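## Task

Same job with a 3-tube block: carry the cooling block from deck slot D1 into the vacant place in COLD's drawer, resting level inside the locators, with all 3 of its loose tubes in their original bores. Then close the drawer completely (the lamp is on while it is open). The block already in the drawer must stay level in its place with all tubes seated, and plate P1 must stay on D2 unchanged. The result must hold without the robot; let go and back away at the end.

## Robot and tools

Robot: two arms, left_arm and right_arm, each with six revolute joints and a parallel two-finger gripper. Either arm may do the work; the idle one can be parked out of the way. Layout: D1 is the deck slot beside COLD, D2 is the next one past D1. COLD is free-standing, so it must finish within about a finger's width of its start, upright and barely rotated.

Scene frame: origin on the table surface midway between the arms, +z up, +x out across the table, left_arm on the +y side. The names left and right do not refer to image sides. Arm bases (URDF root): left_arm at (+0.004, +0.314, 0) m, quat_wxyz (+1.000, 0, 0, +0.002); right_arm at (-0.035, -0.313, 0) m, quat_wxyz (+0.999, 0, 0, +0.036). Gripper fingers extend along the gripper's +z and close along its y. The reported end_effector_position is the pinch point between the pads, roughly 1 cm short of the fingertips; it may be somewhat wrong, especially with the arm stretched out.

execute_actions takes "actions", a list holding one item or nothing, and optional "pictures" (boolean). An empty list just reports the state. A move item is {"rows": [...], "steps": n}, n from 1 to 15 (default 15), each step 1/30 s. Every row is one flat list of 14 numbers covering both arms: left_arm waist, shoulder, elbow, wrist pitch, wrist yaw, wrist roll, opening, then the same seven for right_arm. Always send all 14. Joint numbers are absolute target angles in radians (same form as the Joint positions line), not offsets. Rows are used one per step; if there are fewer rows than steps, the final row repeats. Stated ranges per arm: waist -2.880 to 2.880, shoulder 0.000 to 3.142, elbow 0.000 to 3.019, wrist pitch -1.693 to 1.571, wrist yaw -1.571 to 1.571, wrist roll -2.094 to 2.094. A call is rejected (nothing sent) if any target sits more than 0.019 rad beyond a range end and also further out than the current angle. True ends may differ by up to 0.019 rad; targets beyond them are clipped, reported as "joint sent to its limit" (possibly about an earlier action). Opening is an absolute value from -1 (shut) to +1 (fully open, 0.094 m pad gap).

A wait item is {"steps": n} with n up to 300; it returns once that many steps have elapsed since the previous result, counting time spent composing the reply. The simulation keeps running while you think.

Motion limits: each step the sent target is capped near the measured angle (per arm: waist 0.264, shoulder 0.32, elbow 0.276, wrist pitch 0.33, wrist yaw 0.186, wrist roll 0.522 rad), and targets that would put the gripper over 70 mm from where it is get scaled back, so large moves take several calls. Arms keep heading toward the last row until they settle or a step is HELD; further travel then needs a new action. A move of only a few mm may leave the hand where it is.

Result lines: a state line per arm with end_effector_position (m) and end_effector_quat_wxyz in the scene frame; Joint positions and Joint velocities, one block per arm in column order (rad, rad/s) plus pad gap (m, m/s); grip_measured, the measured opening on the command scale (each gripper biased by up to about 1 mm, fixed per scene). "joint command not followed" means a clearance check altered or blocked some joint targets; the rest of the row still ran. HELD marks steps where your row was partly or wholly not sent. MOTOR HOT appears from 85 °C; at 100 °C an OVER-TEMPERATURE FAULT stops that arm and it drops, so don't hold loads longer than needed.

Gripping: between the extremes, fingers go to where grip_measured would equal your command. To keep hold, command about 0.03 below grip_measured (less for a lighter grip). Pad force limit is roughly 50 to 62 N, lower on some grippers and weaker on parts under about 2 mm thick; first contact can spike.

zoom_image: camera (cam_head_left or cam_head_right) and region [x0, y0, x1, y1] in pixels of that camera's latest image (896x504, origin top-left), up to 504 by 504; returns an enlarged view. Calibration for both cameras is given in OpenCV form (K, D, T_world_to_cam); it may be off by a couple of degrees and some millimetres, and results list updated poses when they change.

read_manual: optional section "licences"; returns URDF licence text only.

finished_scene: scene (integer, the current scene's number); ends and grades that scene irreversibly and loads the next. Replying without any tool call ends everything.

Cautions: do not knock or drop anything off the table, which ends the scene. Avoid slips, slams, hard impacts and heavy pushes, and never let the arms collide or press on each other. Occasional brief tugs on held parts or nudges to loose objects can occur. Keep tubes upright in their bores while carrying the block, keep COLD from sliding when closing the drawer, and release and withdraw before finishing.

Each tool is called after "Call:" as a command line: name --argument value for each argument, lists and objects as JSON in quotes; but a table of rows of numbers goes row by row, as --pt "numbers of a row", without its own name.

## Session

Call:
execute_actions --actions '[]'

Scene clock: 0.00 s of 10800.00 s.
left_arm: end_effector_position=(+0.5295, +0.3097, +0.4685) grip_measured=+1.000 end_effector_quat_wxyz=(+0.689, +0.005, +0.725, -0.005) | right_arm: end_effector_position=(+0.1620, +0.1734, +0.1254) grip_measured=+1.000 end_effector_quat_wxyz=(+0.182, -0.580, +0.785, +0.118)
Joint positions: left_arm=[-0.006  1.066  1.03  -0.014  0.012 -0.     0.094] | right_arm=[ 1.111  1.533  1.091 -0.692 -0.011 -0.087  0.094]
Joint velocities: left_arm=[ 0.005 -0.005  0.007  0.007 -0.022 -0.037  0.   ] | right_arm=[-0.005 -0.015 -0.002  0.017 -0.095 -0.007  0.   ]
Motor temperatures (°C, as the motors report them): left_arm=[17 18 21 21 19 21] | right_arm=[22 20 22 19 18 17]

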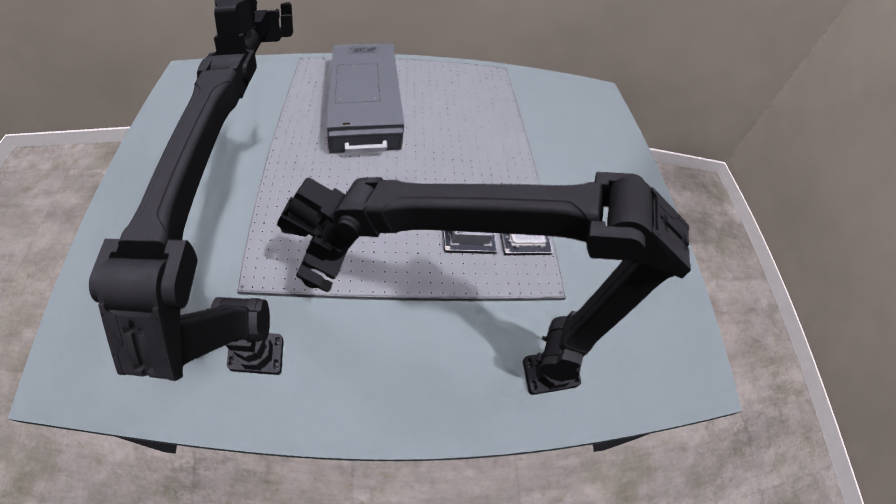

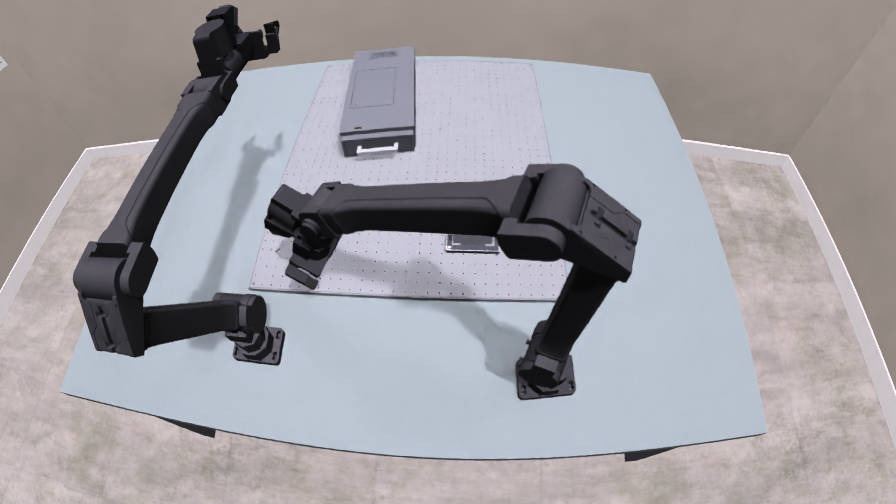

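Call:
execute_actions --actions '[{"rows":[[-0.2,1.3,1.3,-0.6,0,1.12,-0.3,0.33,1.42,1.07,-1.15,0,0.41,1]]}]' --pictures false

Call:
execute_actions --actions '[{"rows":[[-0.395,1.7,1.43,-0.9,0,1.12,-0.3,0.33,1.465,1.05,-1.15,0,0.41,1]]}]' --pictures false

Call:
execute_actions --actions '[{"steps":15}]'

Call:
zoom_image --camera "cam_head_right" --region '[330,100,520,260]'

Scene clock: 3.63 s of 10800.00 s.
left_arm: end_effector_position=(+0.5619, +0.1960, +0.3423) grip_measured=-0.297 end_effector_quat_wxyz=(+0.410, +0.512, +0.735, +0.173) | right_arm: end_effector_position=(+0.3165, -0.0891, +0.1231) grip_measured=+1.000 end_effector_quat_wxyz=(+0.029, -0.126, +0.992, +0.016)
Joint positions: left_arm=[-0.21   1.319  1.258 -0.589  0.002  1.009  0.033] | right_arm=[ 0.494  1.46   1.068 -1.113 -0.004  0.314  0.094]
Joint velocities: left_arm=[ 0.073 -0.063 -0.002 -0.012 -0.051  0.681 -0.001] | right_arm=[-1.705 -0.024  0.022 -0.154 -0.007  0.432  0.   ]
Motor temperatures (°C, as the motors report them): left_arm=[17 18 22 21 19 21] | right_arm=[22 21 23 19 18 17]
Steps of this call (steps 1 to 90: nothing new was sent; then 0.13 s passed at rest; steps 91 to 105: all 15 steps of this action). Readings (joint positions):
91: left_arm=[-0.015 1.074 1.044 -0.054 0.004 0.047] | right_arm=[1.104 1.531 1.090 -0.720 -0.013 -0.050]
92: left_arm=[-0.035 1.091 1.075 -0.119 0.000 0.106] | right_arm=[1.091 1.524 1.089 -0.768 -0.013 -0.008]
94: left_arm=[-0.095 1.150 1.154 -0.263 -0.001 0.243] | right_arm=[1.041 1.508 1.079 -0.874 -0.012 0.066]
98: left_arm=[-0.204 1.271 1.258 -0.529 0.002 0.631] | right_arm=[0.876 1.480 1.068 -1.030 -0.009 0.188]
105: the state above

Scene clock: 4.13 s of 10800.00 s.
left_arm: end_effector_position=(+0.5406, +0.0833, +0.1227) grip_measured=-0.297 end_effector_quat_wxyz=(+0.149, +0.674, +0.722, +0.054) | right_arm: end_effector_position=(+0.3356, -0.1598, +0.1145) grip_measured=+1.000 end_effector_quat_wxyz=(+0.008, +0.002, +1.000, +0.002)
Joint positions: left_arm=[-0.408  1.734  1.368 -0.886 -0.     1.098  0.033] | right_arm=[ 0.321  1.46   1.045 -1.14   0.002  0.398  0.094]
Joint velocities: left_arm=[-0.015  0.317  0.002 -0.071  0.007  0.095 -0.001] | right_arm=[-0.015  0.005  0.012  0.007  0.007  0.051  0.   ]
Motor temperatures (°C, as the motors report them): left_arm=[17 18 22 21 19 21] | right_arm=[22 21 23 19 18 17]
Steps of this call (steps 1 to 15: all 15 steps of this action). Readings (joint positions):
1: left_arm=[-0.213 1.325 1.264 -0.615 -0.001 1.018] | right_arm=[0.436 1.460 1.067 -1.119 -0.003 0.331]
2: left_arm=[-0.222 1.337 1.279 -0.655 -0.002 1.024] | right_arm=[0.382 1.460 1.065 -1.124 -0.000 0.345]
4: left_arm=[-0.257 1.381 1.304 -0.713 -0.002 1.035] | right_arm=[0.304 1.460 1.057 -1.131 0.005 0.367]
8: left_arm=[-0.333 1.511 1.336 -0.801 -0.002 1.057] | right_arm=[0.288 1.460 1.045 -1.139 0.004 0.389]
15: the state above

Scene clock: 4.63 s of 10800.00 s.
left_arm: end_effector_position=(+0.5419, +0.0871, +0.1356) grip_measured=-0.297 end_effector_quat_wxyz=(+0.158, +0.674, +0.719, +0.059) | right_arm: end_effector_position=(+0.3356, -0.1598, +0.1145) grip_measured=+1.000 end_effector_quat_wxyz=(+0.008, +0.004, +1.000, +0.002)
Joint positions: left_arm=[-0.401  1.712  1.37  -0.89  -0.     1.108  0.033] | right_arm=[ 0.321  1.46   1.045 -1.14   0.002  0.401  0.094]
Joint velocities: left_arm=[-0.005 -0.005 -0.027 -0.022  0.007 -0.037  0.002] | right_arm=[-0.015 -0.015 -0.012 -0.007 -0.051 -0.066  0.   ]
Motor temperatures (°C, as the motors report them): left_arm=[17 18 22 21 19 21] | right_arm=[22 21 23 19 18 17]
Steps of this call (steps 1 to 15: the robot went on to your last target). Readings (joint positions):
1: left_arm=[-0.408 1.741 1.368 -0.889 -0.000 1.100] | right_arm=[0.321 1.460 1.045 -1.140 0.002 0.399]
2: left_arm=[-0.407 1.742 1.368 -0.890 -0.000 1.102] | right_arm=[0.321 1.460 1.045 -1.140 0.002 0.399]
4: left_arm=[-0.404 1.736 1.370 -0.890 -0.000 1.104] | right_arm=[0.321 1.460 1.045 -1.140 0.002 0.400]
8: left_arm=[-0.401 1.718 1.370 -0.890 -0.000 1.107] | right_arm=[0.321 1.460 1.045 -1.140 0.002 0.400]
15: the state above

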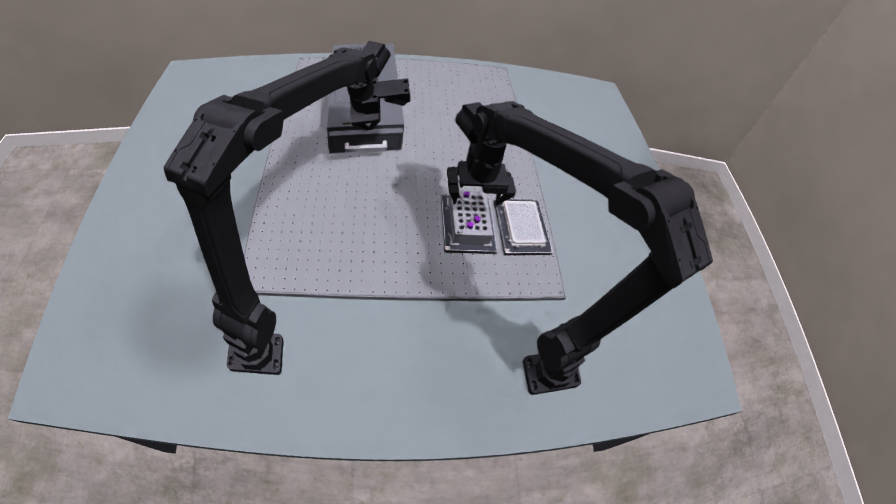

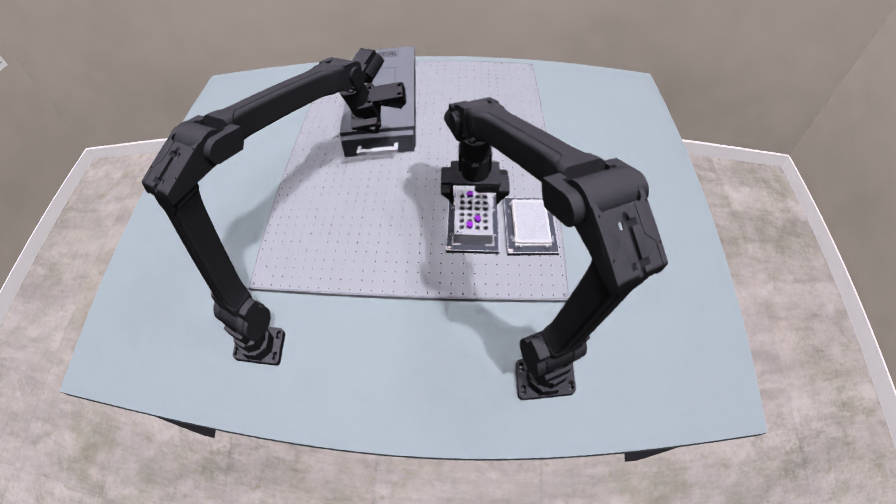

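Region (330, 100, 520, 260) of cam_head_right's 896x504 image, scaled by 2.653, with more detail than that image has; it fills the top 424 rows of this view, and the rest is white.

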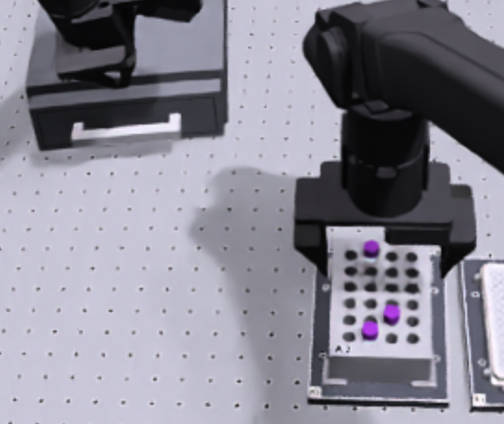

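Call:
execute_actions --actions '[{"rows":[[-0.395,1.75,1.39,-0.89,0,1.12,-0.3,0.348,1.465,1.05,-1.14,0,0.43,1],[-0.395,1.765,1.39,-0.89,0,1.12,-0.3,0.348,1.465,1.05,-1.14,0,0.43,1],[-0.395,1.78,1.39,-0.89,0,1.12,-0.3,0.348,1.48,1.04,-1.11,0,0.43,1],[-0.395,1.795,1.39,-0.89,0,1.12,-0.3,0.348,1.49,1.03,-1.1,0,0.43,1],[-0.395,1.81,1.39,-0.88,0,1.12,-0.3,0.348,1.5,1.02,-1.08,0,0.43,1],[-0.395,1.825,1.39,-0.87,0,1.12,-0.3,0.348,1.51,1.01,-1.06,0,0.43,1],[-0.395,1.84,1.39,-0.86,0,1.12,-0.3,0.348,1.52,1.0,-1.04,0,0.43,1],[-0.395,1.85,1.39,-0.85,0,1.12,-0.3,0.348,1.52,1.0,-1.035,0,0.43,1]]}]'

Call:
zoom_image --camera "cam_head_right" --region '[330,100,520,260]'

Scene clock: 8.40 s of 10800.00 s.
left_arm: end_effector_position=(+0.5479, +0.0847, +0.0805) grip_measured=-0.298 end_effector_quat_wxyz=(+0.125, +0.678, +0.723, +0.047) | right_arm: end_effector_position=(+0.3315, -0.1568, +0.0739) grip_measured=+1.000 end_effector_quat_wxyz=(-0.003, +0.008, +1.000, -0.002)
Joint positions: left_arm=[-0.401  1.817  1.375 -0.86  -0.001  1.11   0.033] | right_arm=[ 0.332  1.519  0.991 -1.05   0.002  0.421  0.094]
Joint velocities: left_arm=[-0.005  0.073 -0.012 -0.007  0.037 -0.007  0.001] | right_arm=[-0.015 -0.015 -0.002  0.002 -0.051  0.022  0.   ]
Motor temperatures (°C, as the motors report them): left_arm=[17 18 24 21 19 21] | right_arm=[22 21 24 19 18 17]
Steps of this call (steps 1 to 15: the robot went on to your last target; steps 16 to 90: nothing new was sent; then 0.27 s passed at rest; steps 91 to 105: all 15 steps of this action). Readings (joint positions):
91: left_arm=[-0.401 1.712 1.370 -0.890 -0.000 1.109] | right_arm=[0.322 1.460 1.045 -1.140 0.002 0.405]
92: left_arm=[-0.401 1.713 1.370 -0.890 -0.000 1.109] | right_arm=[0.323 1.460 1.045 -1.140 0.002 0.408]
94: left_arm=[-0.401 1.721 1.370 -0.890 -0.000 1.109] | right_arm=[0.327 1.461 1.041 -1.129 0.002 0.413]
98: left_arm=[-0.401 1.768 1.370 -0.879 -0.000 1.109] | right_arm=[0.332 1.482 1.014 -1.070 0.002 0.418]
105: the state above

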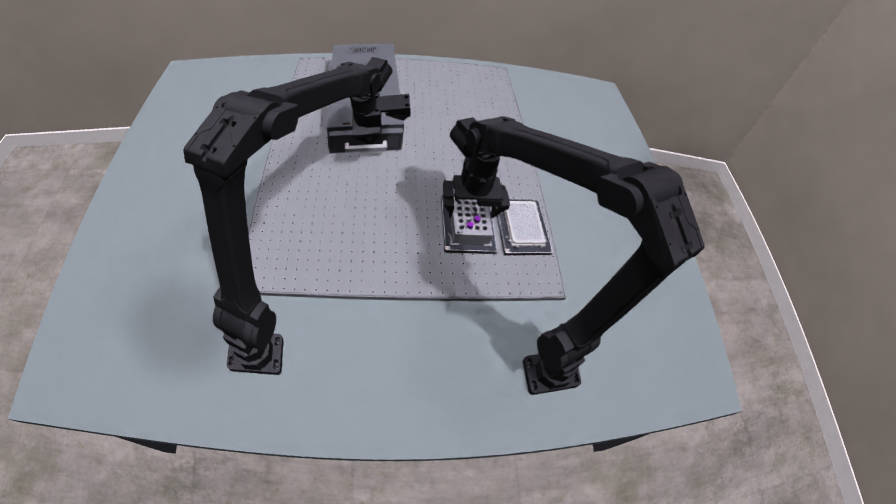

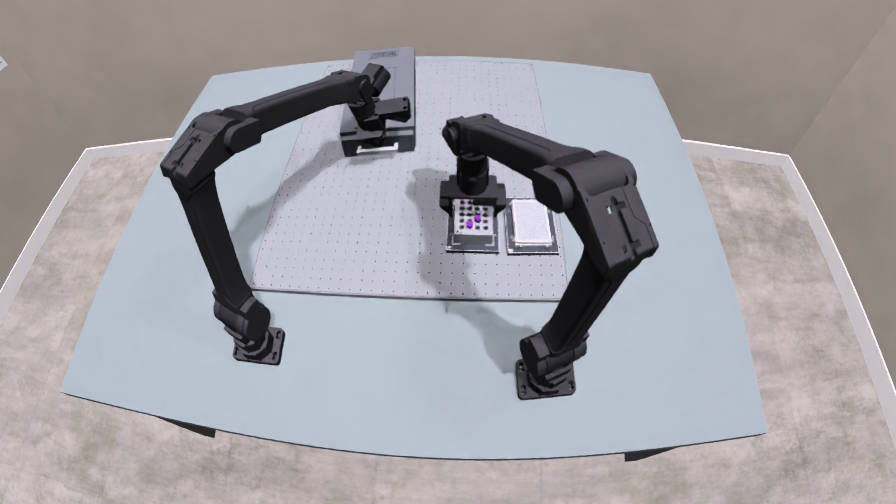

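Region (330, 100, 520, 260) of cam_head_right's 896x504 image, scaled by 2.653, with more detail than that image has; it fills the top 424 rows of this view, and the rest is white.

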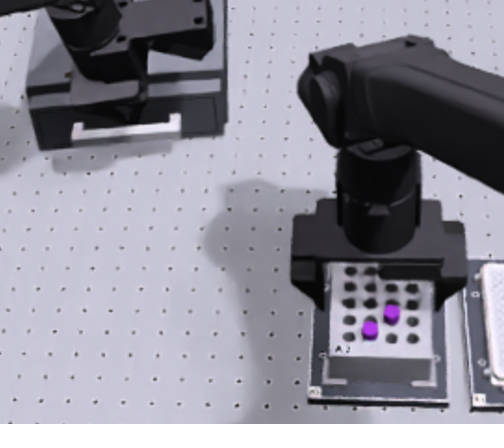

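The left finger touched the drawer's top edge, so it backs off slightly before descending.

Call:
execute_actions --actions '[{"rows":[[-0.395,1.83,1.39,-0.91,0,1.12,-0.3,0.335,1.535,0.985,-1.02,0,0.43,1],[-0.395,1.83,1.39,-0.91,0,1.12,-0.3,0.335,1.545,0.975,-1.01,0,0.43,1],[-0.395,1.85,1.39,-0.91,0,1.12,-0.3,0.335,1.555,0.97,-0.99,0,0.43,1],[-0.395,1.87,1.39,-0.91,0,1.12,-0.3,0.335,1.555,0.97,-0.98,0,0.43,1],[-0.395,1.885,1.39,-0.91,0,1.12,-0.3,0.335,1.555,0.97,-0.98,0,0.43,1],[-0.395,1.9,1.39,-0.91,0,1.12,-0.3,0.335,1.555,0.97,-0.98,0,0.43,1]]}]' --pictures false

Call:
execute_actions --actions '[{"rows":[[-0.4,1.89,1.39,-0.93,0,1.12,-0.3,0.335,1.555,0.97,-0.98,0,0.43,0.9],[-0.41,1.89,1.39,-0.95,0,1.12,-0.3,0.335,1.555,0.97,-0.98,0,0.43,0.87],[-0.42,1.89,1.39,-0.975,0,1.1,-0.3,0.335,1.555,0.97,-0.98,0,0.43,0.84],[-0.425,1.89,1.39,-1.0,0,1.1,-0.3,0.335,1.555,0.97,-0.98,0,0.43,0.81],[-0.43,1.89,1.39,-1.04,0,1.08,-0.3,0.335,1.555,0.97,-0.98,0,0.43,0.77]]}]'

Scene clock: 13.30 s of 10800.00 s.
left_arm: end_effector_position=(+0.5435, +0.0865, +0.0782) grip_measured=-0.298 end_effector_quat_wxyz=(+0.114, +0.680, +0.723, +0.043) | right_arm: end_effector_position=(+0.3323, -0.1564, +0.0557) grip_measured=+1.000 end_effector_quat_wxyz=(-0.001, +0.008, +1.000, -0.001)
Joint positions: left_arm=[-0.401  1.82   1.376 -0.882 -0.001  1.111  0.033] | right_arm=[ 0.332  1.546  0.966 -0.993  0.002  0.421  0.094]
Joint velocities: left_arm=[-0.005  0.005  0.022  0.002 -0.037 -0.022  0.   ] | right_arm=[-0.015  0.015 -0.012  0.012 -0.007 -0.007  0.   ]
Motor temperatures (°C, as the motors report them): left_arm=[17 18 24 21 19 21] | right_arm=[22 21 24 19 18 17]
Steps of this call (steps 1 to 15: the robot went on to your last target; steps 16 to 90: nothing new was sent; then 1.40 s passed at rest; steps 91 to 105: all 15 steps of this action). Readings (joint positions):
91: left_arm=[-0.401 1.819 1.375 -0.867 -0.001 1.110] | right_arm=[0.332 1.519 0.990 -1.044 0.002 0.421]
92: left_arm=[-0.401 1.819 1.375 -0.874 -0.001 1.110] | right_arm=[0.332 1.519 0.987 -1.037 0.002 0.421]
94: left_arm=[-0.401 1.818 1.375 -0.880 -0.001 1.110] | right_arm=[0.332 1.523 0.978 -1.015 0.002 0.421]
98: left_arm=[-0.401 1.819 1.376 -0.882 -0.001 1.111] | right_arm=[0.332 1.541 0.968 -0.995 0.002 0.421]
105: the state above

Scene clock: 13.80 s of 10800.00 s.
left_arm: end_effector_position=(+0.5037, +0.0874, +0.0481) grip_measured=-0.298 end_effector_quat_wxyz=(+0.026, +0.688, +0.725, +0.010) | right_arm: end_effector_position=(+0.3323, -0.1577, +0.0553) grip_measured=+0.816 end_effector_quat_wxyz=(+0.000, +0.009, +1.000, -0.004)
Joint positions: left_arm=[-0.428  1.868  1.38  -1.028 -0.001  1.093  0.033] | right_arm=[ 0.332  1.546  0.965 -0.993  0.008  0.422  0.085]
Joint velocities: left_arm=[-0.005 -0.015  0.012 -0.012 -0.022  0.022 -0.001] | right_arm=[ 0.024 -0.015 -0.012  0.002  0.022 -0.066  0.001]
Motor temperatures (°C, as the motors report them): left_arm=[17 18 24 21 19 21] | right_arm=[22 21 24 19 18 17]
Steps of this call (steps 1 to 15: all 15 steps of this action). Readings (joint positions):
1: left_arm=[-0.401 1.820 1.377 -0.885 -0.001 1.111] | right_arm=[0.332 1.546 0.966 -0.993 0.002 0.421]
2: left_arm=[-0.401 1.820 1.379 -0.893 -0.001 1.112] | right_arm=[0.332 1.546 0.966 -0.993 0.003 0.421]
4: left_arm=[-0.404 1.820 1.380 -0.930 -0.001 1.111] | right_arm=[0.332 1.546 0.965 -0.993 0.008 0.422]
8: left_arm=[-0.418 1.843 1.380 -1.016 -0.001 1.100] | right_arm=[0.332 1.546 0.965 -0.993 0.008 0.422]
15: the state above

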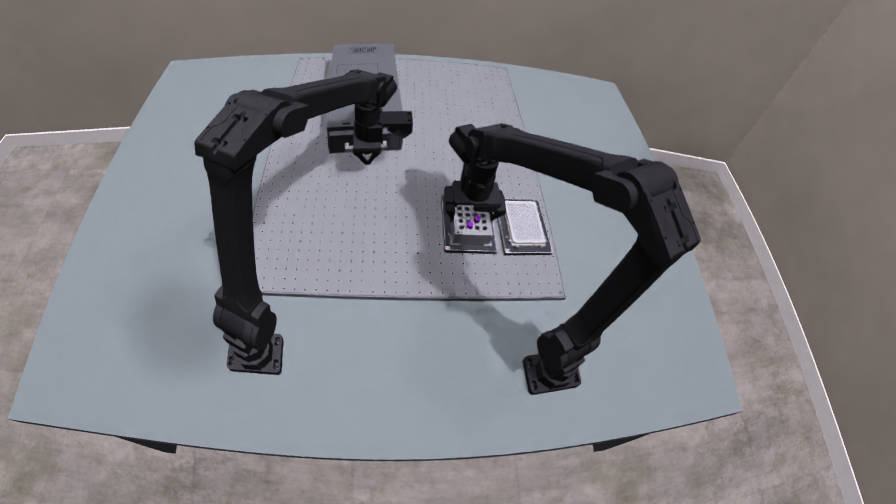

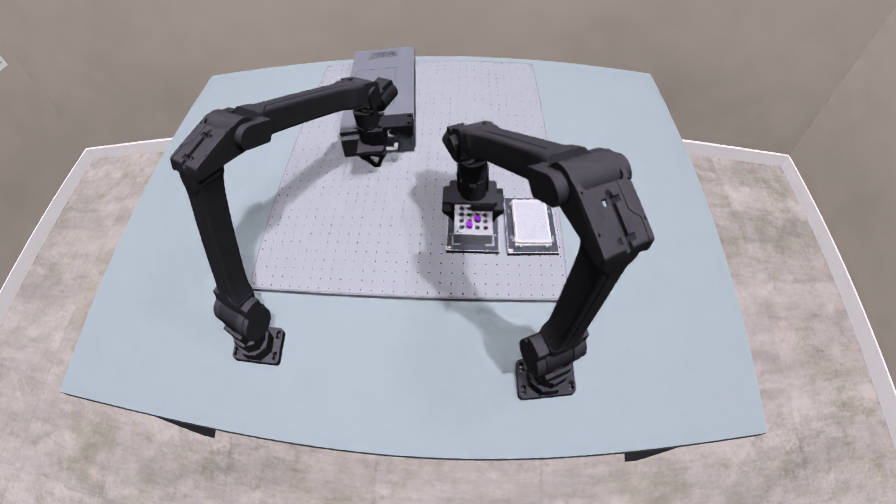

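Call:
execute_actions --actions '[{"rows":[[-0.43,1.82,1.39,-1.03,0,1.1,-0.3,0.335,1.49,1.04,-0.995,0,0.43,0.77],[-0.43,1.82,1.39,-1.03,0,1.1,-0.3,0.335,1.48,1.05,-1.0,0,0.43,0.77],[-0.43,1.82,1.39,-1.03,0,1.1,-0.3,0.335,1.47,1.06,-1.01,0,0.43,0.77],[-0.43,1.82,1.39,-1.03,0,1.1,-0.3,0.335,1.46,1.07,-1.02,0,0.43,0.77],[-0.43,1.82,1.39,-1.03,0,1.1,-0.3,0.335,1.455,1.08,-1.03,0,0.43,0.77],[-0.43,1.82,1.39,-1.03,0,1.1,-0.3,0.335,1.45,1.085,-1.04,0,0.43,0.77],[-0.43,1.82,1.39,-1.03,0,1.1,-0.3,0.335,1.44,1.09,-1.055,0,0.43,0.77],[-0.41,1.82,1.39,-0.99,0,1.1,-0.3,0.335,1.435,1.1,-1.07,0,0.43,0.77],[-0.4,1.82,1.39,-0.96,0,1.1,-0.3,0.335,1.43,1.105,-1.085,0,0.43,0.77],[-0.4,1.82,1.39,-0.93,0,1.1,-0.3,0.335,1.42,1.11,-1.1,0,0.43,0.77],[-0.4,1.82,1.39,-0.9,0,1.1,-0.3,0.335,1.415,1.12,-1.12,0,0.43,0.77],[-0.4,1.82,1.39,-0.9,0,1.1,-0.3,0.335,1.41,1.125,-1.15,0,0.43,0.77]]}]' --pictures false

Call:
execute_actions --actions '[{"steps":8}]' --pictures false

Scene clock: 18.27 s of 10800.00 s.
left_arm: end_effector_position=(+0.5352, +0.0872, +0.0698) grip_measured=-0.298 end_effector_quat_wxyz=(+0.093, +0.676, +0.730, +0.034) | right_arm: end_effector_position=(+0.3243, -0.1597, +0.0893) grip_measured=+0.816 end_effector_quat_wxyz=(-0.015, +0.009, +1.000, -0.007)
Joint positions: left_arm=[-0.406  1.834  1.38  -0.919 -0.001  1.091  0.033] | right_arm=[ 0.332  1.496  1.01  -1.119  0.001  0.422  0.085]
Joint velocities: left_arm=[ 0.054 -0.015  0.002  0.066  0.022  0.022 -0.001] | right_arm=[ 0.005 -0.19   0.11  -0.247 -0.022 -0.007  0.001]
Motor temperatures (°C, as the motors report them): left_arm=[17 19 24 21 19 21] | right_arm=[22 21 24 19 18 17]
Steps of this call (steps 1 to 15: the robot went on to your last target; steps 16 to 90: nothing new was sent; then 0.97 s passed at rest; steps 91 to 105: all 15 steps of this action). Readings (joint positions):
91: left_arm=[-0.428 1.867 1.380 -1.028 -0.001 1.091] | right_arm=[0.332 1.544 0.966 -0.993 0.009 0.422]
92: left_arm=[-0.428 1.865 1.380 -1.028 -0.001 1.091] | right_arm=[0.332 1.543 0.966 -0.993 0.009 0.422]
94: left_arm=[-0.428 1.857 1.380 -1.028 -0.001 1.091] | right_arm=[0.332 1.543 0.968 -0.997 0.009 0.422]
98: left_arm=[-0.428 1.840 1.380 -1.024 -0.001 1.091] | right_arm=[0.332 1.535 0.981 -1.026 0.005 0.422]
105: the state above

Scene clock: 18.53 s of 10800.00 s.
left_arm: end_effector_position=(+0.5367, +0.0887, +0.0699) grip_measured=-0.298 end_effector_quat_wxyz=(+0.094, +0.675, +0.731, +0.035) | right_arm: end_effector_position=(+0.3327, -0.1561, +0.1109) grip_measured=+0.816 end_effector_quat_wxyz=(+0.004, +0.009, +1.000, +0.001)
Joint positions: left_arm=[-0.402  1.834  1.38  -0.916 -0.001  1.091  0.033] | right_arm=[ 0.332  1.466  1.041 -1.138  0.001  0.422  0.085]
Joint velocities: left_arm=[ 0.005  0.015 -0.012  0.002  0.037  0.037 -0.   ] | right_arm=[ 0.005 -0.024  0.071 -0.002 -0.051 -0.051 -0.   ]
Motor temperatures (°C, as the motors report them): left_arm=[17 19 24 21 19 21] | right_arm=[22 21 24 19 18 17]
Steps of this call (steps 1 to 8: the robot went on to your last target). Readings (joint positions):
1: left_arm=[-0.404 1.834 1.380 -0.918 -0.001 1.091] | right_arm=[0.332 1.489 1.013 -1.127 0.001 0.422]
2: left_arm=[-0.402 1.834 1.380 -0.916 -0.001 1.091] | right_arm=[0.332 1.484 1.018 -1.132 0.001 0.422]
4: left_arm=[-0.402 1.834 1.380 -0.916 -0.001 1.091] | right_arm=[0.332 1.475 1.026 -1.138 0.001 0.422]
8: the state above

Call:
execute_actions --actions '[{"rows":[[-0.4,1.87,1.39,-0.89,0,1.1,-0.3,0.335,1.4,1.14,-1.16,0,0.43,0.77],[-0.4,1.9,1.39,-0.89,0,1.1,-0.3,0.335,1.385,1.165,-1.2,0,0.43,0.77]]}]' --pictures false

Call:
execute_actions --actions '[{"rows":[[-0.4,1.89,1.39,-0.94,0,1.1,-0.3,0.335,1.375,1.19,-1.23,0,0.43,0.77],[-0.41,1.89,1.39,-0.96,0,1.1,-0.3,0.335,1.37,1.2,-1.24,0,0.43,0.77],[-0.42,1.89,1.39,-0.985,0,1.1,-0.3,0.335,1.37,1.21,-1.25,0,0.43,0.77],[-0.425,1.89,1.39,-1.01,0,1.1,-0.3,0.335,1.37,1.21,-1.26,0,0.43,0.77],[-0.43,1.89,1.39,-1.04,0,1.08,-0.3,0.335,1.37,1.21,-1.275,0,0.43,0.77]]}]'

Scene clock: 21.30 s of 10800.00 s.
left_arm: end_effector_position=(+0.5365, +0.0888, +0.0486) grip_measured=-0.298 end_effector_quat_wxyz=(+0.081, +0.676, +0.732, +0.030) | right_arm: end_effector_position=(+0.3339, -0.1556, +0.1312) grip_measured=+0.816 end_effector_quat_wxyz=(+0.006, +0.009, +1.000, +0.002)
Joint positions: left_arm=[-0.402  1.874  1.38  -0.905 -0.001  1.091  0.033] | right_arm=[ 0.332  1.445  1.076 -1.189  0.001  0.422  0.085]
Joint velocities: left_arm=[-0.005 -0.005 -0.002  0.022 -0.051 -0.095 -0.   ] | right_arm=[ 0.005 -0.024  0.002  0.007  0.007 -0.022 -0.001]
Motor temperatures (°C, as the motors report them): left_arm=[17 19 24 21 19 21] | right_arm=[22 21 25 19 18 17]
Steps of this call (steps 1 to 30: the robot went on to your last target; steps 31 to 68: nothing new was sent; steps 69 to 83: all 15 steps of this action). Readings (joint positions):
69: left_arm=[-0.402 1.834 1.380 -0.914 -0.001 1.091] | right_arm=[0.332 1.466 1.044 -1.142 0.001 0.422]
70: left_arm=[-0.402 1.836 1.380 -0.911 -0.001 1.091] | right_arm=[0.332 1.466 1.046 -1.150 0.001 0.422]
72: left_arm=[-0.402 1.843 1.380 -0.906 -0.001 1.091] | right_arm=[0.332 1.464 1.053 -1.173 0.001 0.422]
76: left_arm=[-0.402 1.864 1.380 -0.905 -0.001 1.091] | right_arm=[0.332 1.454 1.063 -1.189 0.001 0.422]
83: the state above

Scene clock: 21.80 s of 10800.00 s.
left_arm: end_effector_position=(+0.5026, +0.0878, +0.0456) grip_measured=-0.298 end_effector_quat_wxyz=(+0.022, +0.687, +0.727, +0.008) | right_arm: end_effector_position=(+0.3318, -0.1565, +0.1524) grip_measured=+0.816 end_effector_quat_wxyz=(-0.001, +0.009, +1.000, -0.001)
Joint positions: left_arm=[-0.428  1.874  1.381 -1.033 -0.     1.089  0.033] | right_arm=[ 0.332  1.429  1.119 -1.263  0.001  0.422  0.085]
Joint velocities: left_arm=[ 0.005 -0.024  0.002  0.002  0.007  0.037 -0.   ] | right_arm=[-0.005  0.005  0.002  0.002  0.007  0.022  0.   ]
Motor temperatures (°C, as the motors report them): left_arm=[17 19 24 21 19 21] | right_arm=[22 21 25 19 18 17]
Steps of this call (steps 1 to 15: all 15 steps of this action). Readings (joint positions):
1: left_arm=[-0.402 1.874 1.380 -0.910 -0.001 1.091] | right_arm=[0.332 1.445 1.078 -1.195 0.001 0.422]
2: left_arm=[-0.402 1.874 1.380 -0.920 -0.001 1.091] | right_arm=[0.332 1.445 1.081 -1.204 0.001 0.422]
4: left_arm=[-0.404 1.874 1.381 -0.945 -0.002 1.092] | right_arm=[0.332 1.444 1.090 -1.226 0.001 0.422]
8: left_arm=[-0.415 1.874 1.381 -1.003 -0.002 1.092] | right_arm=[0.332 1.440 1.108 -1.259 0.001 0.422]
15: the state above

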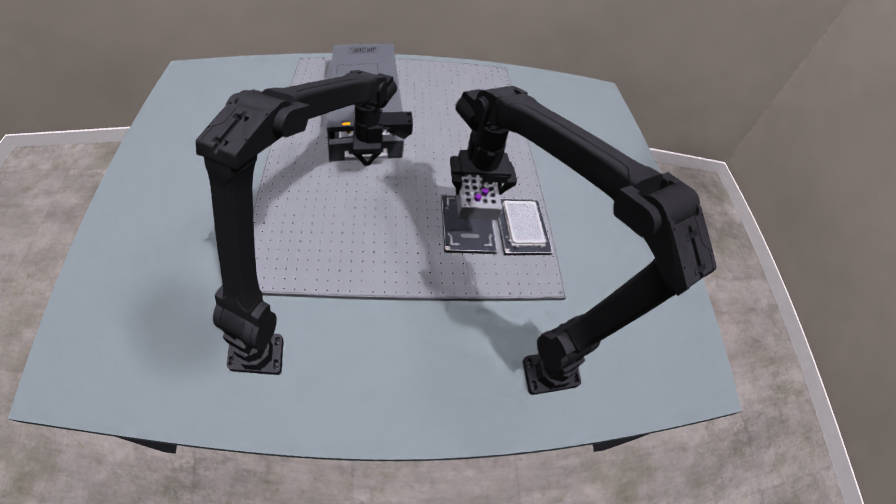

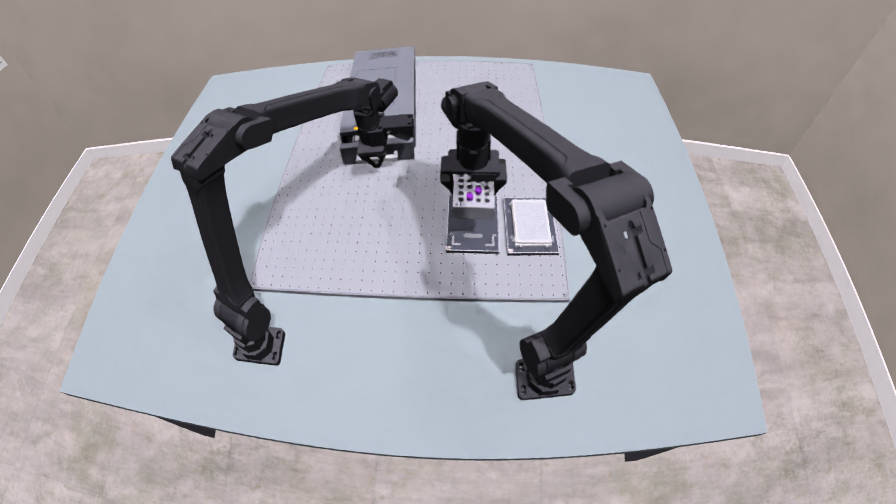

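Call:
execute_actions --actions '[{"rows":[[-0.445,1.84,1.34,-1.01,0,1.07,-0.3,0.335,1.37,1.21,-1.275,0,0.35,0.77],[-0.45,1.82,1.31,-0.995,0,1.06,-0.3,0.335,1.37,1.21,-1.275,0,0.27,0.77],[-0.46,1.8,1.28,-0.98,0,1.05,-0.3,0.335,1.37,1.21,-1.275,0,0.19,0.77],[-0.47,1.78,1.25,-0.965,0,1.04,-0.3,0.335,1.37,1.21,-1.275,0,0.11,0.77],[-0.48,1.76,1.22,-0.95,0,1.03,-0.3,0.335,1.37,1.21,-1.275,0,0.03,0.77],[-0.49,1.74,1.19,-0.935,0,1.02,-0.3,0.335,1.37,1.21,-1.275,0,-0.05,0.77],[-0.5,1.72,1.16,-0.92,0,1.01,-0.3,0.335,1.37,1.21,-1.275,0,-0.13,0.77],[-0.51,1.7,1.13,-0.905,0,1.0,-0.3,0.335,1.37,1.21,-1.275,0,-0.2,0.77],[-0.52,1.68,1.1,-0.89,0,0.99,-0.3,0.335,1.37,1.21,-1.275,0,-0.2,0.77],[-0.53,1.66,1.07,-0.875,0,0.98,-0.3,0.335,1.37,1.21,-1.275,0,-0.2,0.77],[-0.54,1.64,1.04,-0.86,0,0.97,-0.3,0.335,1.37,1.21,-1.275,0,-0.2,0.77],[-0.555,1.62,1.01,-0.845,0,0.95,-0.3,0.335,1.37,1.21,-1.275,0,-0.2,0.77],[-0.57,1.6,0.985,-0.83,0,0.94,-0.3,0.335,1.37,1.21,-1.275,0,-0.2,0.77],[-0.585,1.58,0.96,-0.83,0,0.92,-0.3,0.335,1.37,1.21,-1.275,0,-0.2,0.77],[-0.6,1.56,0.94,-0.83,0,0.91,-0.3,0.335,1.37,1.21,-1.275,0,-0.2,0.77]]}]' --pictures false

Call:
execute_actions --actions '[{"rows":[[-0.61,1.545,0.92,-0.82,0,0.9,-0.3,0.335,1.37,1.21,-1.275,0,-0.2,0.77],[-0.62,1.53,0.9,-0.82,0,0.89,-0.3,0.335,1.37,1.21,-1.275,0,-0.2,0.77],[-0.635,1.515,0.885,-0.82,0,0.87,-0.3,0.335,1.37,1.21,-1.275,0,-0.2,0.77],[-0.645,1.5,0.865,-0.82,0,0.86,-0.3,0.335,1.37,1.21,-1.275,0,-0.2,0.77],[-0.66,1.485,0.85,-0.82,0,0.85,-0.3,0.335,1.37,1.21,-1.275,0,-0.2,0.77],[-0.67,1.47,0.83,-0.82,0,0.84,-0.3,0.335,1.37,1.21,-1.275,0,-0.2,0.77],[-0.68,1.455,0.815,-0.82,0,0.83,-0.3,0.335,1.37,1.21,-1.275,0,-0.2,0.77],[-0.69,1.445,0.8,-0.82,0,0.82,-0.3,0.335,1.37,1.21,-1.275,0,-0.2,0.77],[-0.7,1.435,0.79,-0.82,0,0.81,-0.3,0.335,1.37,1.21,-1.275,0,-0.2,0.77],[-0.71,1.425,0.78,-0.82,0,0.8,-0.3,0.335,1.37,1.21,-1.275,0,-0.2,0.77],[-0.715,1.415,0.77,-0.82,0,0.79,-0.3,0.335,1.37,1.21,-1.275,0,-0.2,0.77]]}]'

Scene clock: 27.53 s of 10800.00 s.
left_arm: end_effector_position=(+0.3756, +0.0775, +0.0421) grip_measured=-0.298 end_effector_quat_wxyz=(+0.051, +0.694, +0.718, +0.012) | right_arm: end_effector_position=(+0.3316, -0.1566, +0.1524) grip_measured=+0.817 end_effector_quat_wxyz=(-0.002, -0.267, +0.964, -0.001)
Joint positions: left_arm=[-0.569  1.605  0.991 -0.853 -0.003  0.972  0.033] | right_arm=[ 0.332  1.429  1.119 -1.264  0.001 -0.137  0.085]
Joint velocities: left_arm=[-0.435 -0.552 -0.681  0.139  0.051 -0.315 -0.001] | right_arm=[-0.005 -0.015 -0.002  0.012  0.037 -0.359  0.   ]
Motor temperatures (°C, as the motors report them): left_arm=[17 19 24 21 19 21] | right_arm=[22 21 27 19 18 17]
Steps of this call (steps 1 to 15: the robot went on to your last target; steps 16 to 90: nothing new was sent; then 2.23 s passed at rest; steps 91 to 105: all 15 steps of this action). Readings (joint positions):
91: left_arm=[-0.429 1.872 1.378 -1.029 -0.000 1.088] | right_arm=[0.332 1.429 1.119 -1.264 0.001 0.412]
92: left_arm=[-0.430 1.867 1.366 -1.019 -0.000 1.085] | right_arm=[0.332 1.429 1.119 -1.264 0.001 0.388]
94: left_arm=[-0.436 1.843 1.326 -0.982 -0.002 1.074] | right_arm=[0.332 1.429 1.119 -1.264 0.001 0.309]
98: left_arm=[-0.470 1.764 1.208 -0.922 -0.003 1.044] | right_arm=[0.332 1.429 1.119 -1.264 0.001 0.075]
105: the state above

Scene clock: 28.03 s of 10800.00 s.
left_arm: end_effector_position=(+0.2810, +0.0765, +0.0416) grip_measured=-0.298 end_effector_quat_wxyz=(+0.050, +0.691, +0.721, +0.004) | right_arm: end_effector_position=(+0.3316, -0.1566, +0.1524) grip_measured=+0.817 end_effector_quat_wxyz=(-0.002, -0.293, +0.956, -0.001)
Joint positions: left_arm=[-0.712  1.426  0.784 -0.829 -0.003  0.819  0.033] | right_arm=[ 0.332  1.429  1.119 -1.264  0.001 -0.189  0.085]
Joint velocities: left_arm=[-0.015 -0.005 -0.017 -0.012  0.007 -0.154 -0.   ] | right_arm=[ 0.005  0.015 -0.017 -0.017 -0.022 -0.183  0.   ]
Motor temperatures (°C, as the motors report them): left_arm=[17 19 24 21 19 21] | right_arm=[22 21 27 19 18 17]
Steps of this call (steps 1 to 15: all 15 steps of this action). Readings (joint positions):
1: left_arm=[-0.584 1.586 0.968 -0.848 -0.002 0.960] | right_arm=[0.332 1.429 1.119 -1.264 0.001 -0.148]
2: left_arm=[-0.598 1.569 0.946 -0.844 -0.002 0.949] | right_arm=[0.332 1.429 1.119 -1.264 0.001 -0.157]
4: left_arm=[-0.624 1.538 0.908 -0.839 -0.001 0.923] | right_arm=[0.332 1.429 1.119 -1.264 0.001 -0.169]
8: left_arm=[-0.670 1.481 0.840 -0.834 0.000 0.877] | right_arm=[0.332 1.429 1.119 -1.264 0.001 -0.182]
15: the state above

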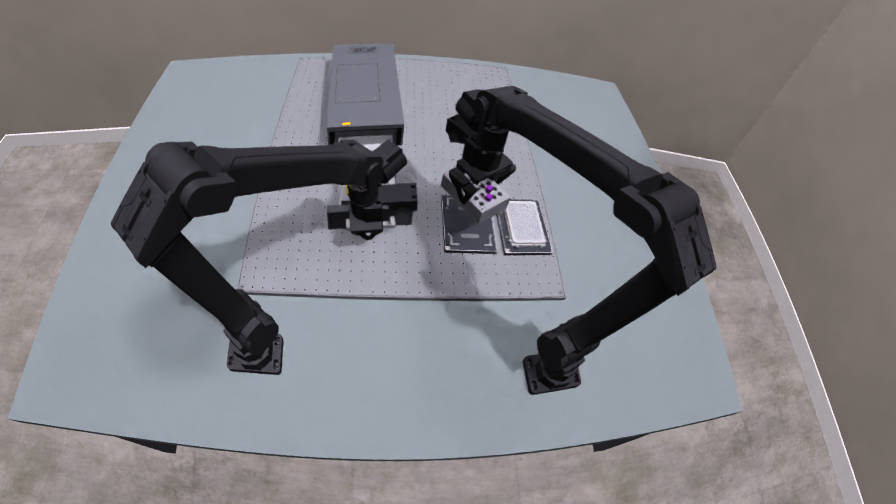

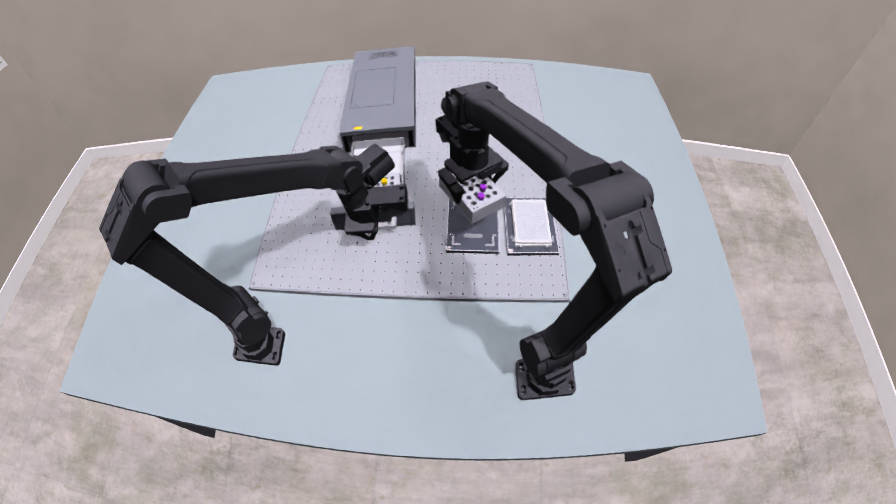

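Call:
execute_actions --actions '[{"rows":[[-0.725,1.42,0.77,-0.87,0,0.79,-0.3,0.335,1.37,1.21,-1.275,0,-0.4,0.77],[-0.725,1.42,0.77,-0.87,0,0.79,-0.3,0.335,1.37,1.21,-1.275,0,-0.4,0.77],[-0.725,1.42,0.77,-0.87,0,0.79,-0.3,0.335,1.37,1.21,-1.275,0,-0.4,0.77],[-0.725,1.42,0.77,-0.87,0,0.79,-0.3,0.335,1.37,1.21,-1.275,0,-0.4,0.77],[-0.725,1.36,0.78,-0.87,0,0.79,-0.3,0.335,1.37,1.21,-1.275,0,-0.4,0.77],[-0.725,1.31,0.78,-0.88,0,0.79,-0.3,0.335,1.37,1.21,-1.275,0,-0.4,0.77],[-0.725,1.26,0.78,-0.9,0,0.79,-0.3,0.335,1.37,1.21,-1.275,0,-0.4,0.77],[-0.725,1.2,0.78,-0.93,0,0.79,-0.3,0.335,1.37,1.21,-1.275,0,-0.5,0.77]],"steps":13}]' --pictures false

Call:
execute_actions --actions '[{"rows":[[-0.8,0.65,0.4,-1,0,0.8,-1,0.335,1.37,1.21,-1.275,0,-0.8,0.77]]}]'

Call:
zoom_image --camera "cam_head_left" --region '[310,110,450,250]'

Scene clock: 31.70 s of 10800.00 s.
left_arm: end_effector_position=(+0.2734, +0.0801, +0.1218) grip_measured=-0.298 end_effector_quat_wxyz=(+0.131, +0.681, +0.721, +0.006) | right_arm: end_effector_position=(+0.3316, -0.1565, +0.1524) grip_measured=+0.817 end_effector_quat_wxyz=(-0.002, -0.416, +0.909, -0.000)
Joint positions: left_arm=[-0.717  1.18   0.784 -0.912 -0.001  0.8    0.033] | right_arm=[ 0.332  1.429  1.119 -1.264  0.    -0.453  0.085]
Joint velocities: left_arm=[-0.024 -0.65   0.007 -0.037 -0.007 -0.066 -0.   ] | right_arm=[-0.005 -0.015 -0.002  0.002 -0.037 -0.227  0.   ]
Motor temperatures (°C, as the motors report them): left_arm=[17 19 24 21 19 21] | right_arm=[22 21 28 19 18 17]
Steps of this call (steps 1 to 30: the robot went on to your last target; steps 31 to 90: nothing new was sent; then 0.23 s passed at rest; steps 91 to 103: all 13 steps of this action). Readings (joint positions):
91: left_arm=[-0.712 1.426 0.784 -0.833 -0.003 0.801] | right_arm=[0.332 1.429 1.119 -1.264 0.001 -0.223]
92: left_arm=[-0.712 1.426 0.784 -0.834 -0.003 0.801] | right_arm=[0.332 1.429 1.119 -1.264 0.001 -0.257]
94: left_arm=[-0.712 1.426 0.784 -0.834 -0.003 0.801] | right_arm=[0.332 1.429 1.119 -1.264 0.000 -0.306]
98: left_arm=[-0.712 1.365 0.784 -0.866 -0.007 0.800] | right_arm=[0.332 1.429 1.119 -1.264 0.000 -0.373]
103: the state above

Scene clock: 32.20 s of 10800.00 s.
left_arm: end_effector_position=(+0.1499, +0.1652, +0.0872) grip_measured=-0.988 end_effector_quat_wxyz=(+0.166, +0.705, +0.689, +0.001) | right_arm: end_effector_position=(+0.3314, -0.1566, +0.1524) grip_measured=+0.817 end_effector_quat_wxyz=(-0.002, -0.558, +0.830, +0.000)
Joint positions: left_arm=[-0.796  0.632  0.395 -1.    -0.001  0.8    0.001] | right_arm=[ 0.332  1.429  1.119 -1.265  0.    -0.779  0.085]
Joint velocities: left_arm=[-0.005  0.19   0.022  0.002  0.007 -0.007 -0.   ] | right_arm=[ 0.015 -0.005  0.012 -0.002  0.022 -0.037 -0.   ]
Motor temperatures (°C, as the motors report them): left_arm=[17 19 24 21 19 21] | right_arm=[22 21 28 19 18 17]
Steps of this call (steps 1 to 15: all 15 steps of this action). Readings (joint positions):
1: left_arm=[-0.721 1.148 0.769 -0.913 -0.002 0.800] | right_arm=[0.332 1.429 1.119 -1.264 0.001 -0.509]
2: left_arm=[-0.730 1.102 0.735 -0.915 -0.002 0.800] | right_arm=[0.332 1.429 1.119 -1.264 0.001 -0.566]
4: left_arm=[-0.754 0.981 0.636 -0.932 -0.002 0.800] | right_arm=[0.332 1.429 1.119 -1.265 0.000 -0.649]
8: left_arm=[-0.792 0.682 0.433 -0.984 -0.001 0.800] | right_arm=[0.332 1.429 1.119 -1.265 0.000 -0.734]
15: the state above

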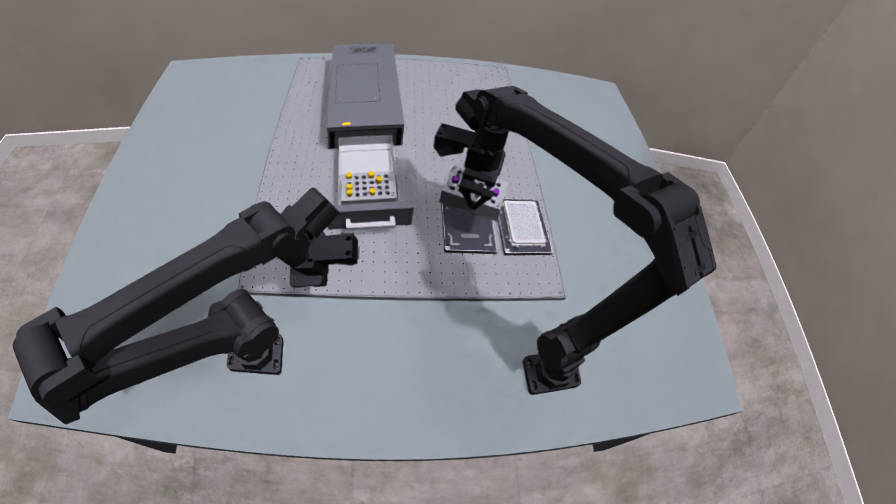

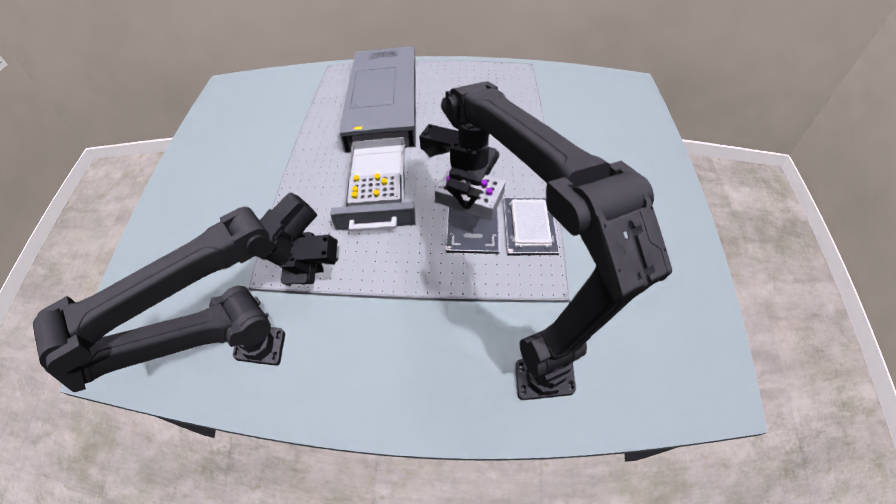

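Region (310, 110, 450, 250) of cam_head_left's 896x504 image, scaled by 3.600, with more detail than that image has.

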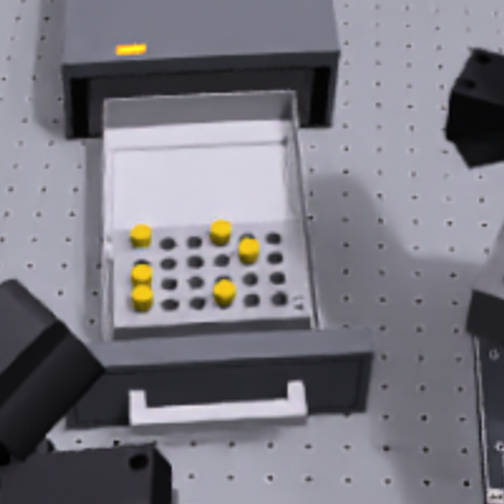

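Call:
execute_actions --actions '[{"rows":[[-0.8,0.65,0.4,-1,0,0.8,-1,0.35,1.4,1.26,-1.29,0,-0.85,0.77],[-0.8,0.65,0.4,-1,0,0.8,-1,0.36,1.43,1.3,-1.3,0,-0.9,0.77],[-0.8,0.65,0.4,-1,0,0.8,-1,0.37,1.46,1.345,-1.315,0,-0.95,0.77],[-0.8,0.65,0.4,-1,0,0.8,-1,0.38,1.49,1.39,-1.33,0,-1,0.77],[-0.8,0.65,0.4,-1,0,0.8,-1,0.39,1.52,1.435,-1.34,0,-1,0.77],[-0.8,0.65,0.4,-1,0,0.8,-1,0.4,1.55,1.48,-1.35,0,-1,0.77],[-0.8,0.65,0.4,-1,0,0.8,-1,0.41,1.58,1.525,-1.36,0,-1,0.77],[-0.8,0.65,0.4,-1,0,0.8,-1,0.42,1.61,1.57,-1.375,0,-1,0.77],[-0.8,0.65,0.4,-1,0,0.8,-1,0.43,1.64,1.615,-1.39,0,-1,0.77],[-0.8,0.65,0.4,-1,0,0.8,-1,0.44,1.67,1.66,-1.4,0,-1,0.77],[-0.8,0.65,0.4,-1,0,0.8,-1,0.45,1.7,1.705,-1.41,0,-1,0.77],[-0.8,0.65,0.4,-1,0,0.8,-1,0.46,1.73,1.75,-1.425,0,-1,0.77],[-0.8,0.65,0.4,-1,0,0.8,-1,0.47,1.76,1.795,-1.44,0,-1,0.77],[-0.8,0.65,0.4,-1,0,0.8,-1,0.48,1.79,1.84,-1.45,0,-1,0.77],[-0.8,0.65,0.4,-1,0,0.8,-1,0.49,1.82,1.885,-1.46,0,-1,0.77]]}]' --pictures false

Call:
execute_actions --actions '[{"rows":[[-0.8,0.65,0.4,-1,0,0.8,-1,0.5,1.85,1.93,-1.47,0,-1,0.77],[-0.8,0.65,0.4,-1,0,0.8,-1,0.51,1.88,1.97,-1.48,0,-1,0.77],[-0.8,0.65,0.4,-1,0,0.8,-1,0.52,1.91,2.01,-1.49,0,-1,0.77],[-0.8,0.65,0.4,-1,0,0.8,-1,0.525,1.94,2.05,-1.5,0,-1,0.77],[-0.8,0.65,0.4,-1,0,0.8,-1,0.53,1.97,2.09,-1.51,0,-1,0.77],[-0.8,0.65,0.4,-1,0,0.8,-1,0.535,2.0,2.13,-1.52,0,-1,0.77],[-0.8,0.65,0.4,-1,0,0.8,-1,0.54,2.03,2.17,-1.52,0,-1,0.77],[-0.8,0.65,0.4,-1,0,0.8,-1,0.545,2.06,2.21,-1.53,0,-1,0.77],[-0.8,0.65,0.4,-1,0,0.8,-1,0.55,2.085,2.245,-1.53,0,-1,0.77],[-0.8,0.65,0.4,-1,0,0.8,-1,0.555,2.1,2.27,-1.53,0,-1,0.77],[-0.8,0.65,0.4,-1,0,0.8,-1,0.555,2.1,2.27,-1.53,0,-1,0.77],[-0.8,0.65,0.4,-1,0,0.8,-1,0.555,2.1,2.27,-1.53,0,-1,0.77],[-0.8,0.65,0.4,-1,0,0.8,-1,0.555,2.11,2.23,-1.53,0,-1,0.77]]}]' --pictures false

Call:
execute_actions --actions '[{"steps":12}]'

Call:
zoom_image --camera "cam_head_left" --region '[310,110,450,250]'

Scene clock: 41.73 s of 10800.00 s.
left_arm: end_effector_position=(+0.1495, +0.1655, +0.0851) grip_measured=-0.988 end_effector_quat_wxyz=(+0.161, +0.706, +0.690, +0.001) | right_arm: end_effector_position=(+0.4366, -0.0590, +0.1727) grip_measured=+0.817 end_effector_quat_wxyz=(-0.010, -0.666, +0.746, +0.001)
Joint positions: left_arm=[-0.796  0.643  0.395 -1.    -0.001  0.8    0.001] | right_arm=[ 0.423  1.774  1.591 -1.408  0.002 -0.962  0.085]
Joint velocities: left_arm=[-0.005  0.005 -0.012 -0.002  0.037  0.066 -0.   ] | right_arm=[ 0.327  0.991  1.219 -0.32   0.007 -0.066 -0.001]
Motor temperatures (°C, as the motors report them): left_arm=[17 18 24 21 19 21] | right_arm=[22 21 30 19 18 17]
Steps of this call (steps 1 to 30: the robot went on to your last target; steps 31 to 90: nothing new was sent; then 6.03 s passed at rest; steps 91 to 105: all 15 steps of this action). Readings (joint positions):
91: left_arm=[-0.796 0.643 0.395 -1.000 -0.001 0.800] | right_arm=[0.332 1.430 1.123 -1.268 0.000 -0.799]
92: left_arm=[-0.796 0.643 0.395 -1.000 -0.001 0.800] | right_arm=[0.333 1.434 1.132 -1.278 0.000 -0.814]
94: left_arm=[-0.796 0.643 0.395 -1.000 -0.001 0.800] | right_arm=[0.336 1.455 1.170 -1.303 0.001 -0.855]
98: left_arm=[-0.796 0.643 0.395 -1.000 -0.001 0.800] | right_arm=[0.355 1.544 1.298 -1.339 0.002 -0.914]
105: the state above

Scene clock: 42.23 s of 10800.00 s.
left_arm: end_effector_position=(+0.1495, +0.1655, +0.0851) grip_measured=-0.988 end_effector_quat_wxyz=(+0.161, +0.706, +0.690, +0.001) | right_arm: end_effector_position=(+0.5148, +0.0812, +0.1350) grip_measured=+0.817 end_effector_quat_wxyz=(-0.006, +0.720, -0.694, +0.001)
Joint positions: left_arm=[-0.796  0.643  0.395 -1.    -0.001  0.8    0.001] | right_arm=[ 0.55   2.173  2.112 -1.498  0.    -0.985  0.085]
Joint velocities: left_arm=[-0.005  0.015 -0.017  0.002 -0.022 -0.051 -0.   ] | right_arm=[ 0.083  0.112 -0.007 -0.022 -0.037 -0.095 -0.   ]
Motor temperatures (°C, as the motors report them): left_arm=[17 18 24 21 19 21] | right_arm=[22 22 30 19 18 17]
Steps of this call (steps 1 to 15: all 15 steps of this action). Readings (joint positions):
1: left_arm=[-0.796 0.643 0.395 -1.000 -0.001 0.800] | right_arm=[0.434 1.807 1.634 -1.418 0.002 -0.966]
2: left_arm=[-0.796 0.643 0.395 -1.000 -0.001 0.800] | right_arm=[0.446 1.841 1.677 -1.428 0.002 -0.969]
4: left_arm=[-0.796 0.643 0.395 -1.000 -0.001 0.800] | right_arm=[0.468 1.906 1.763 -1.448 0.002 -0.974]
8: left_arm=[-0.796 0.643 0.395 -1.000 -0.001 0.800] | right_arm=[0.510 2.037 1.940 -1.488 0.002 -0.981]
15: the state above

Scene clock: 42.63 s of 10800.00 s.
left_arm: end_effector_position=(+0.1495, +0.1655, +0.0851) grip_measured=-0.988 end_effector_quat_wxyz=(+0.161, +0.706, +0.690, +0.001) | right_arm: end_effector_position=(+0.5105, +0.0809, +0.1290) grip_measured=+0.817 end_effector_quat_wxyz=(+0.006, +0.722, -0.692, -0.001)
Joint positions: left_arm=[-0.796  0.643  0.395 -1.    -0.001  0.8    0.001] | right_arm=[ 0.554  2.182  2.112 -1.513  0.001 -0.988  0.085]
Joint velocities: left_arm=[-0.005 -0.015  0.007 -0.017  0.007  0.066 -0.002] | right_arm=[-0.015  0.015  0.002 -0.007  0.022  0.037 -0.   ]
Motor temperatures (°C, as the motors report them): left_arm=[17 18 24 21 19 21] | right_arm=[22 22 30 19 18 17]
Steps of this call (steps 1 to 12: the robot went on to your last target). Readings (joint positions):
1: left_arm=[-0.796 0.643 0.395 -1.000 -0.001 0.800] | right_arm=[0.552 2.176 2.112 -1.500 -0.000 -0.986]
2: left_arm=[-0.796 0.643 0.395 -1.000 -0.001 0.800] | right_arm=[0.553 2.179 2.112 -1.505 -0.000 -0.987]
4: left_arm=[-0.796 0.643 0.395 -1.000 -0.001 0.800] | right_arm=[0.554 2.182 2.112 -1.511 -0.000 -0.987]
8: left_arm=[-0.796 0.643 0.395 -1.000 -0.001 0.800] | right_arm=[0.554 2.182 2.112 -1.513 0.001 -0.988]
12: the state above

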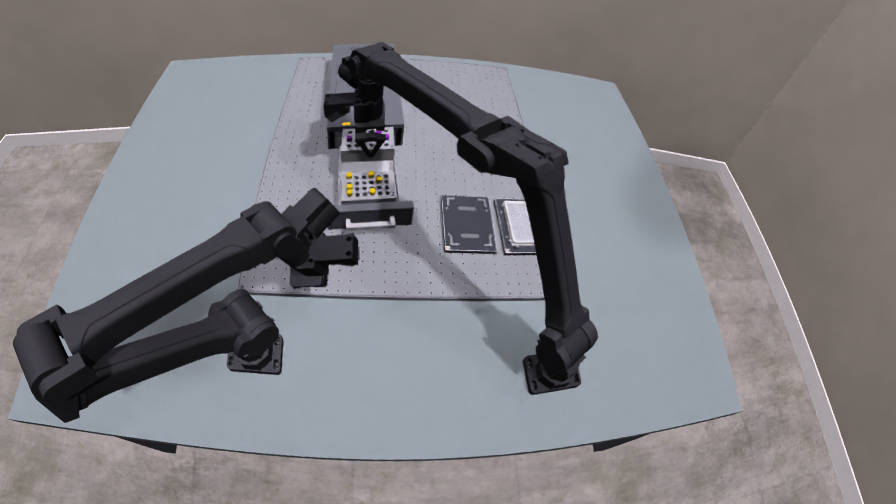

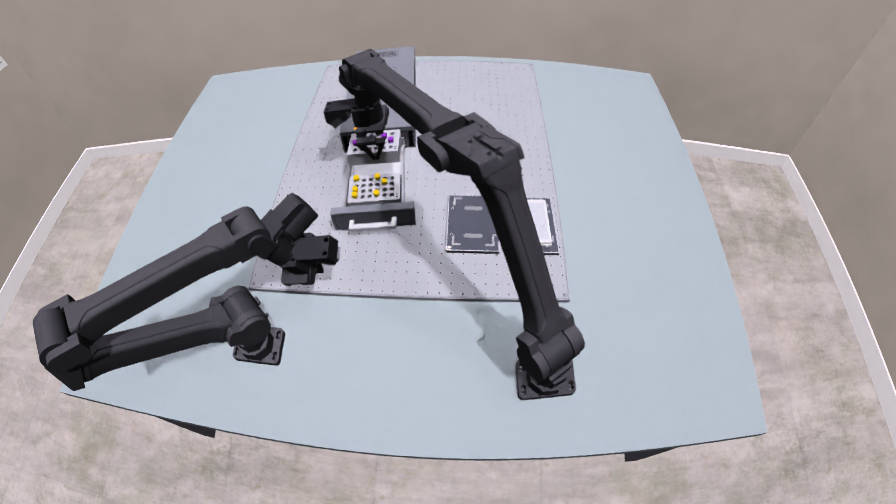

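Region (310, 110, 450, 250) of cam_head_left's 896x504 image, scaled by 3.600, with more detail than that image has.

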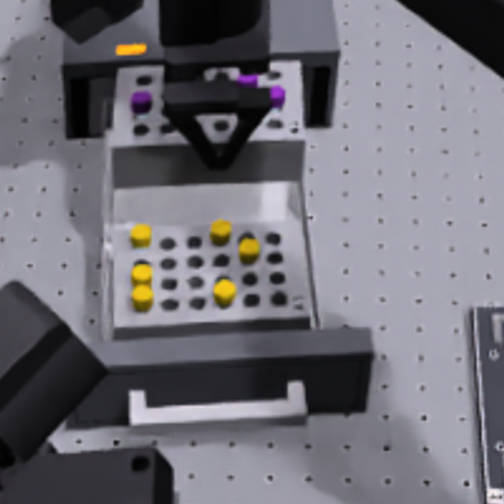

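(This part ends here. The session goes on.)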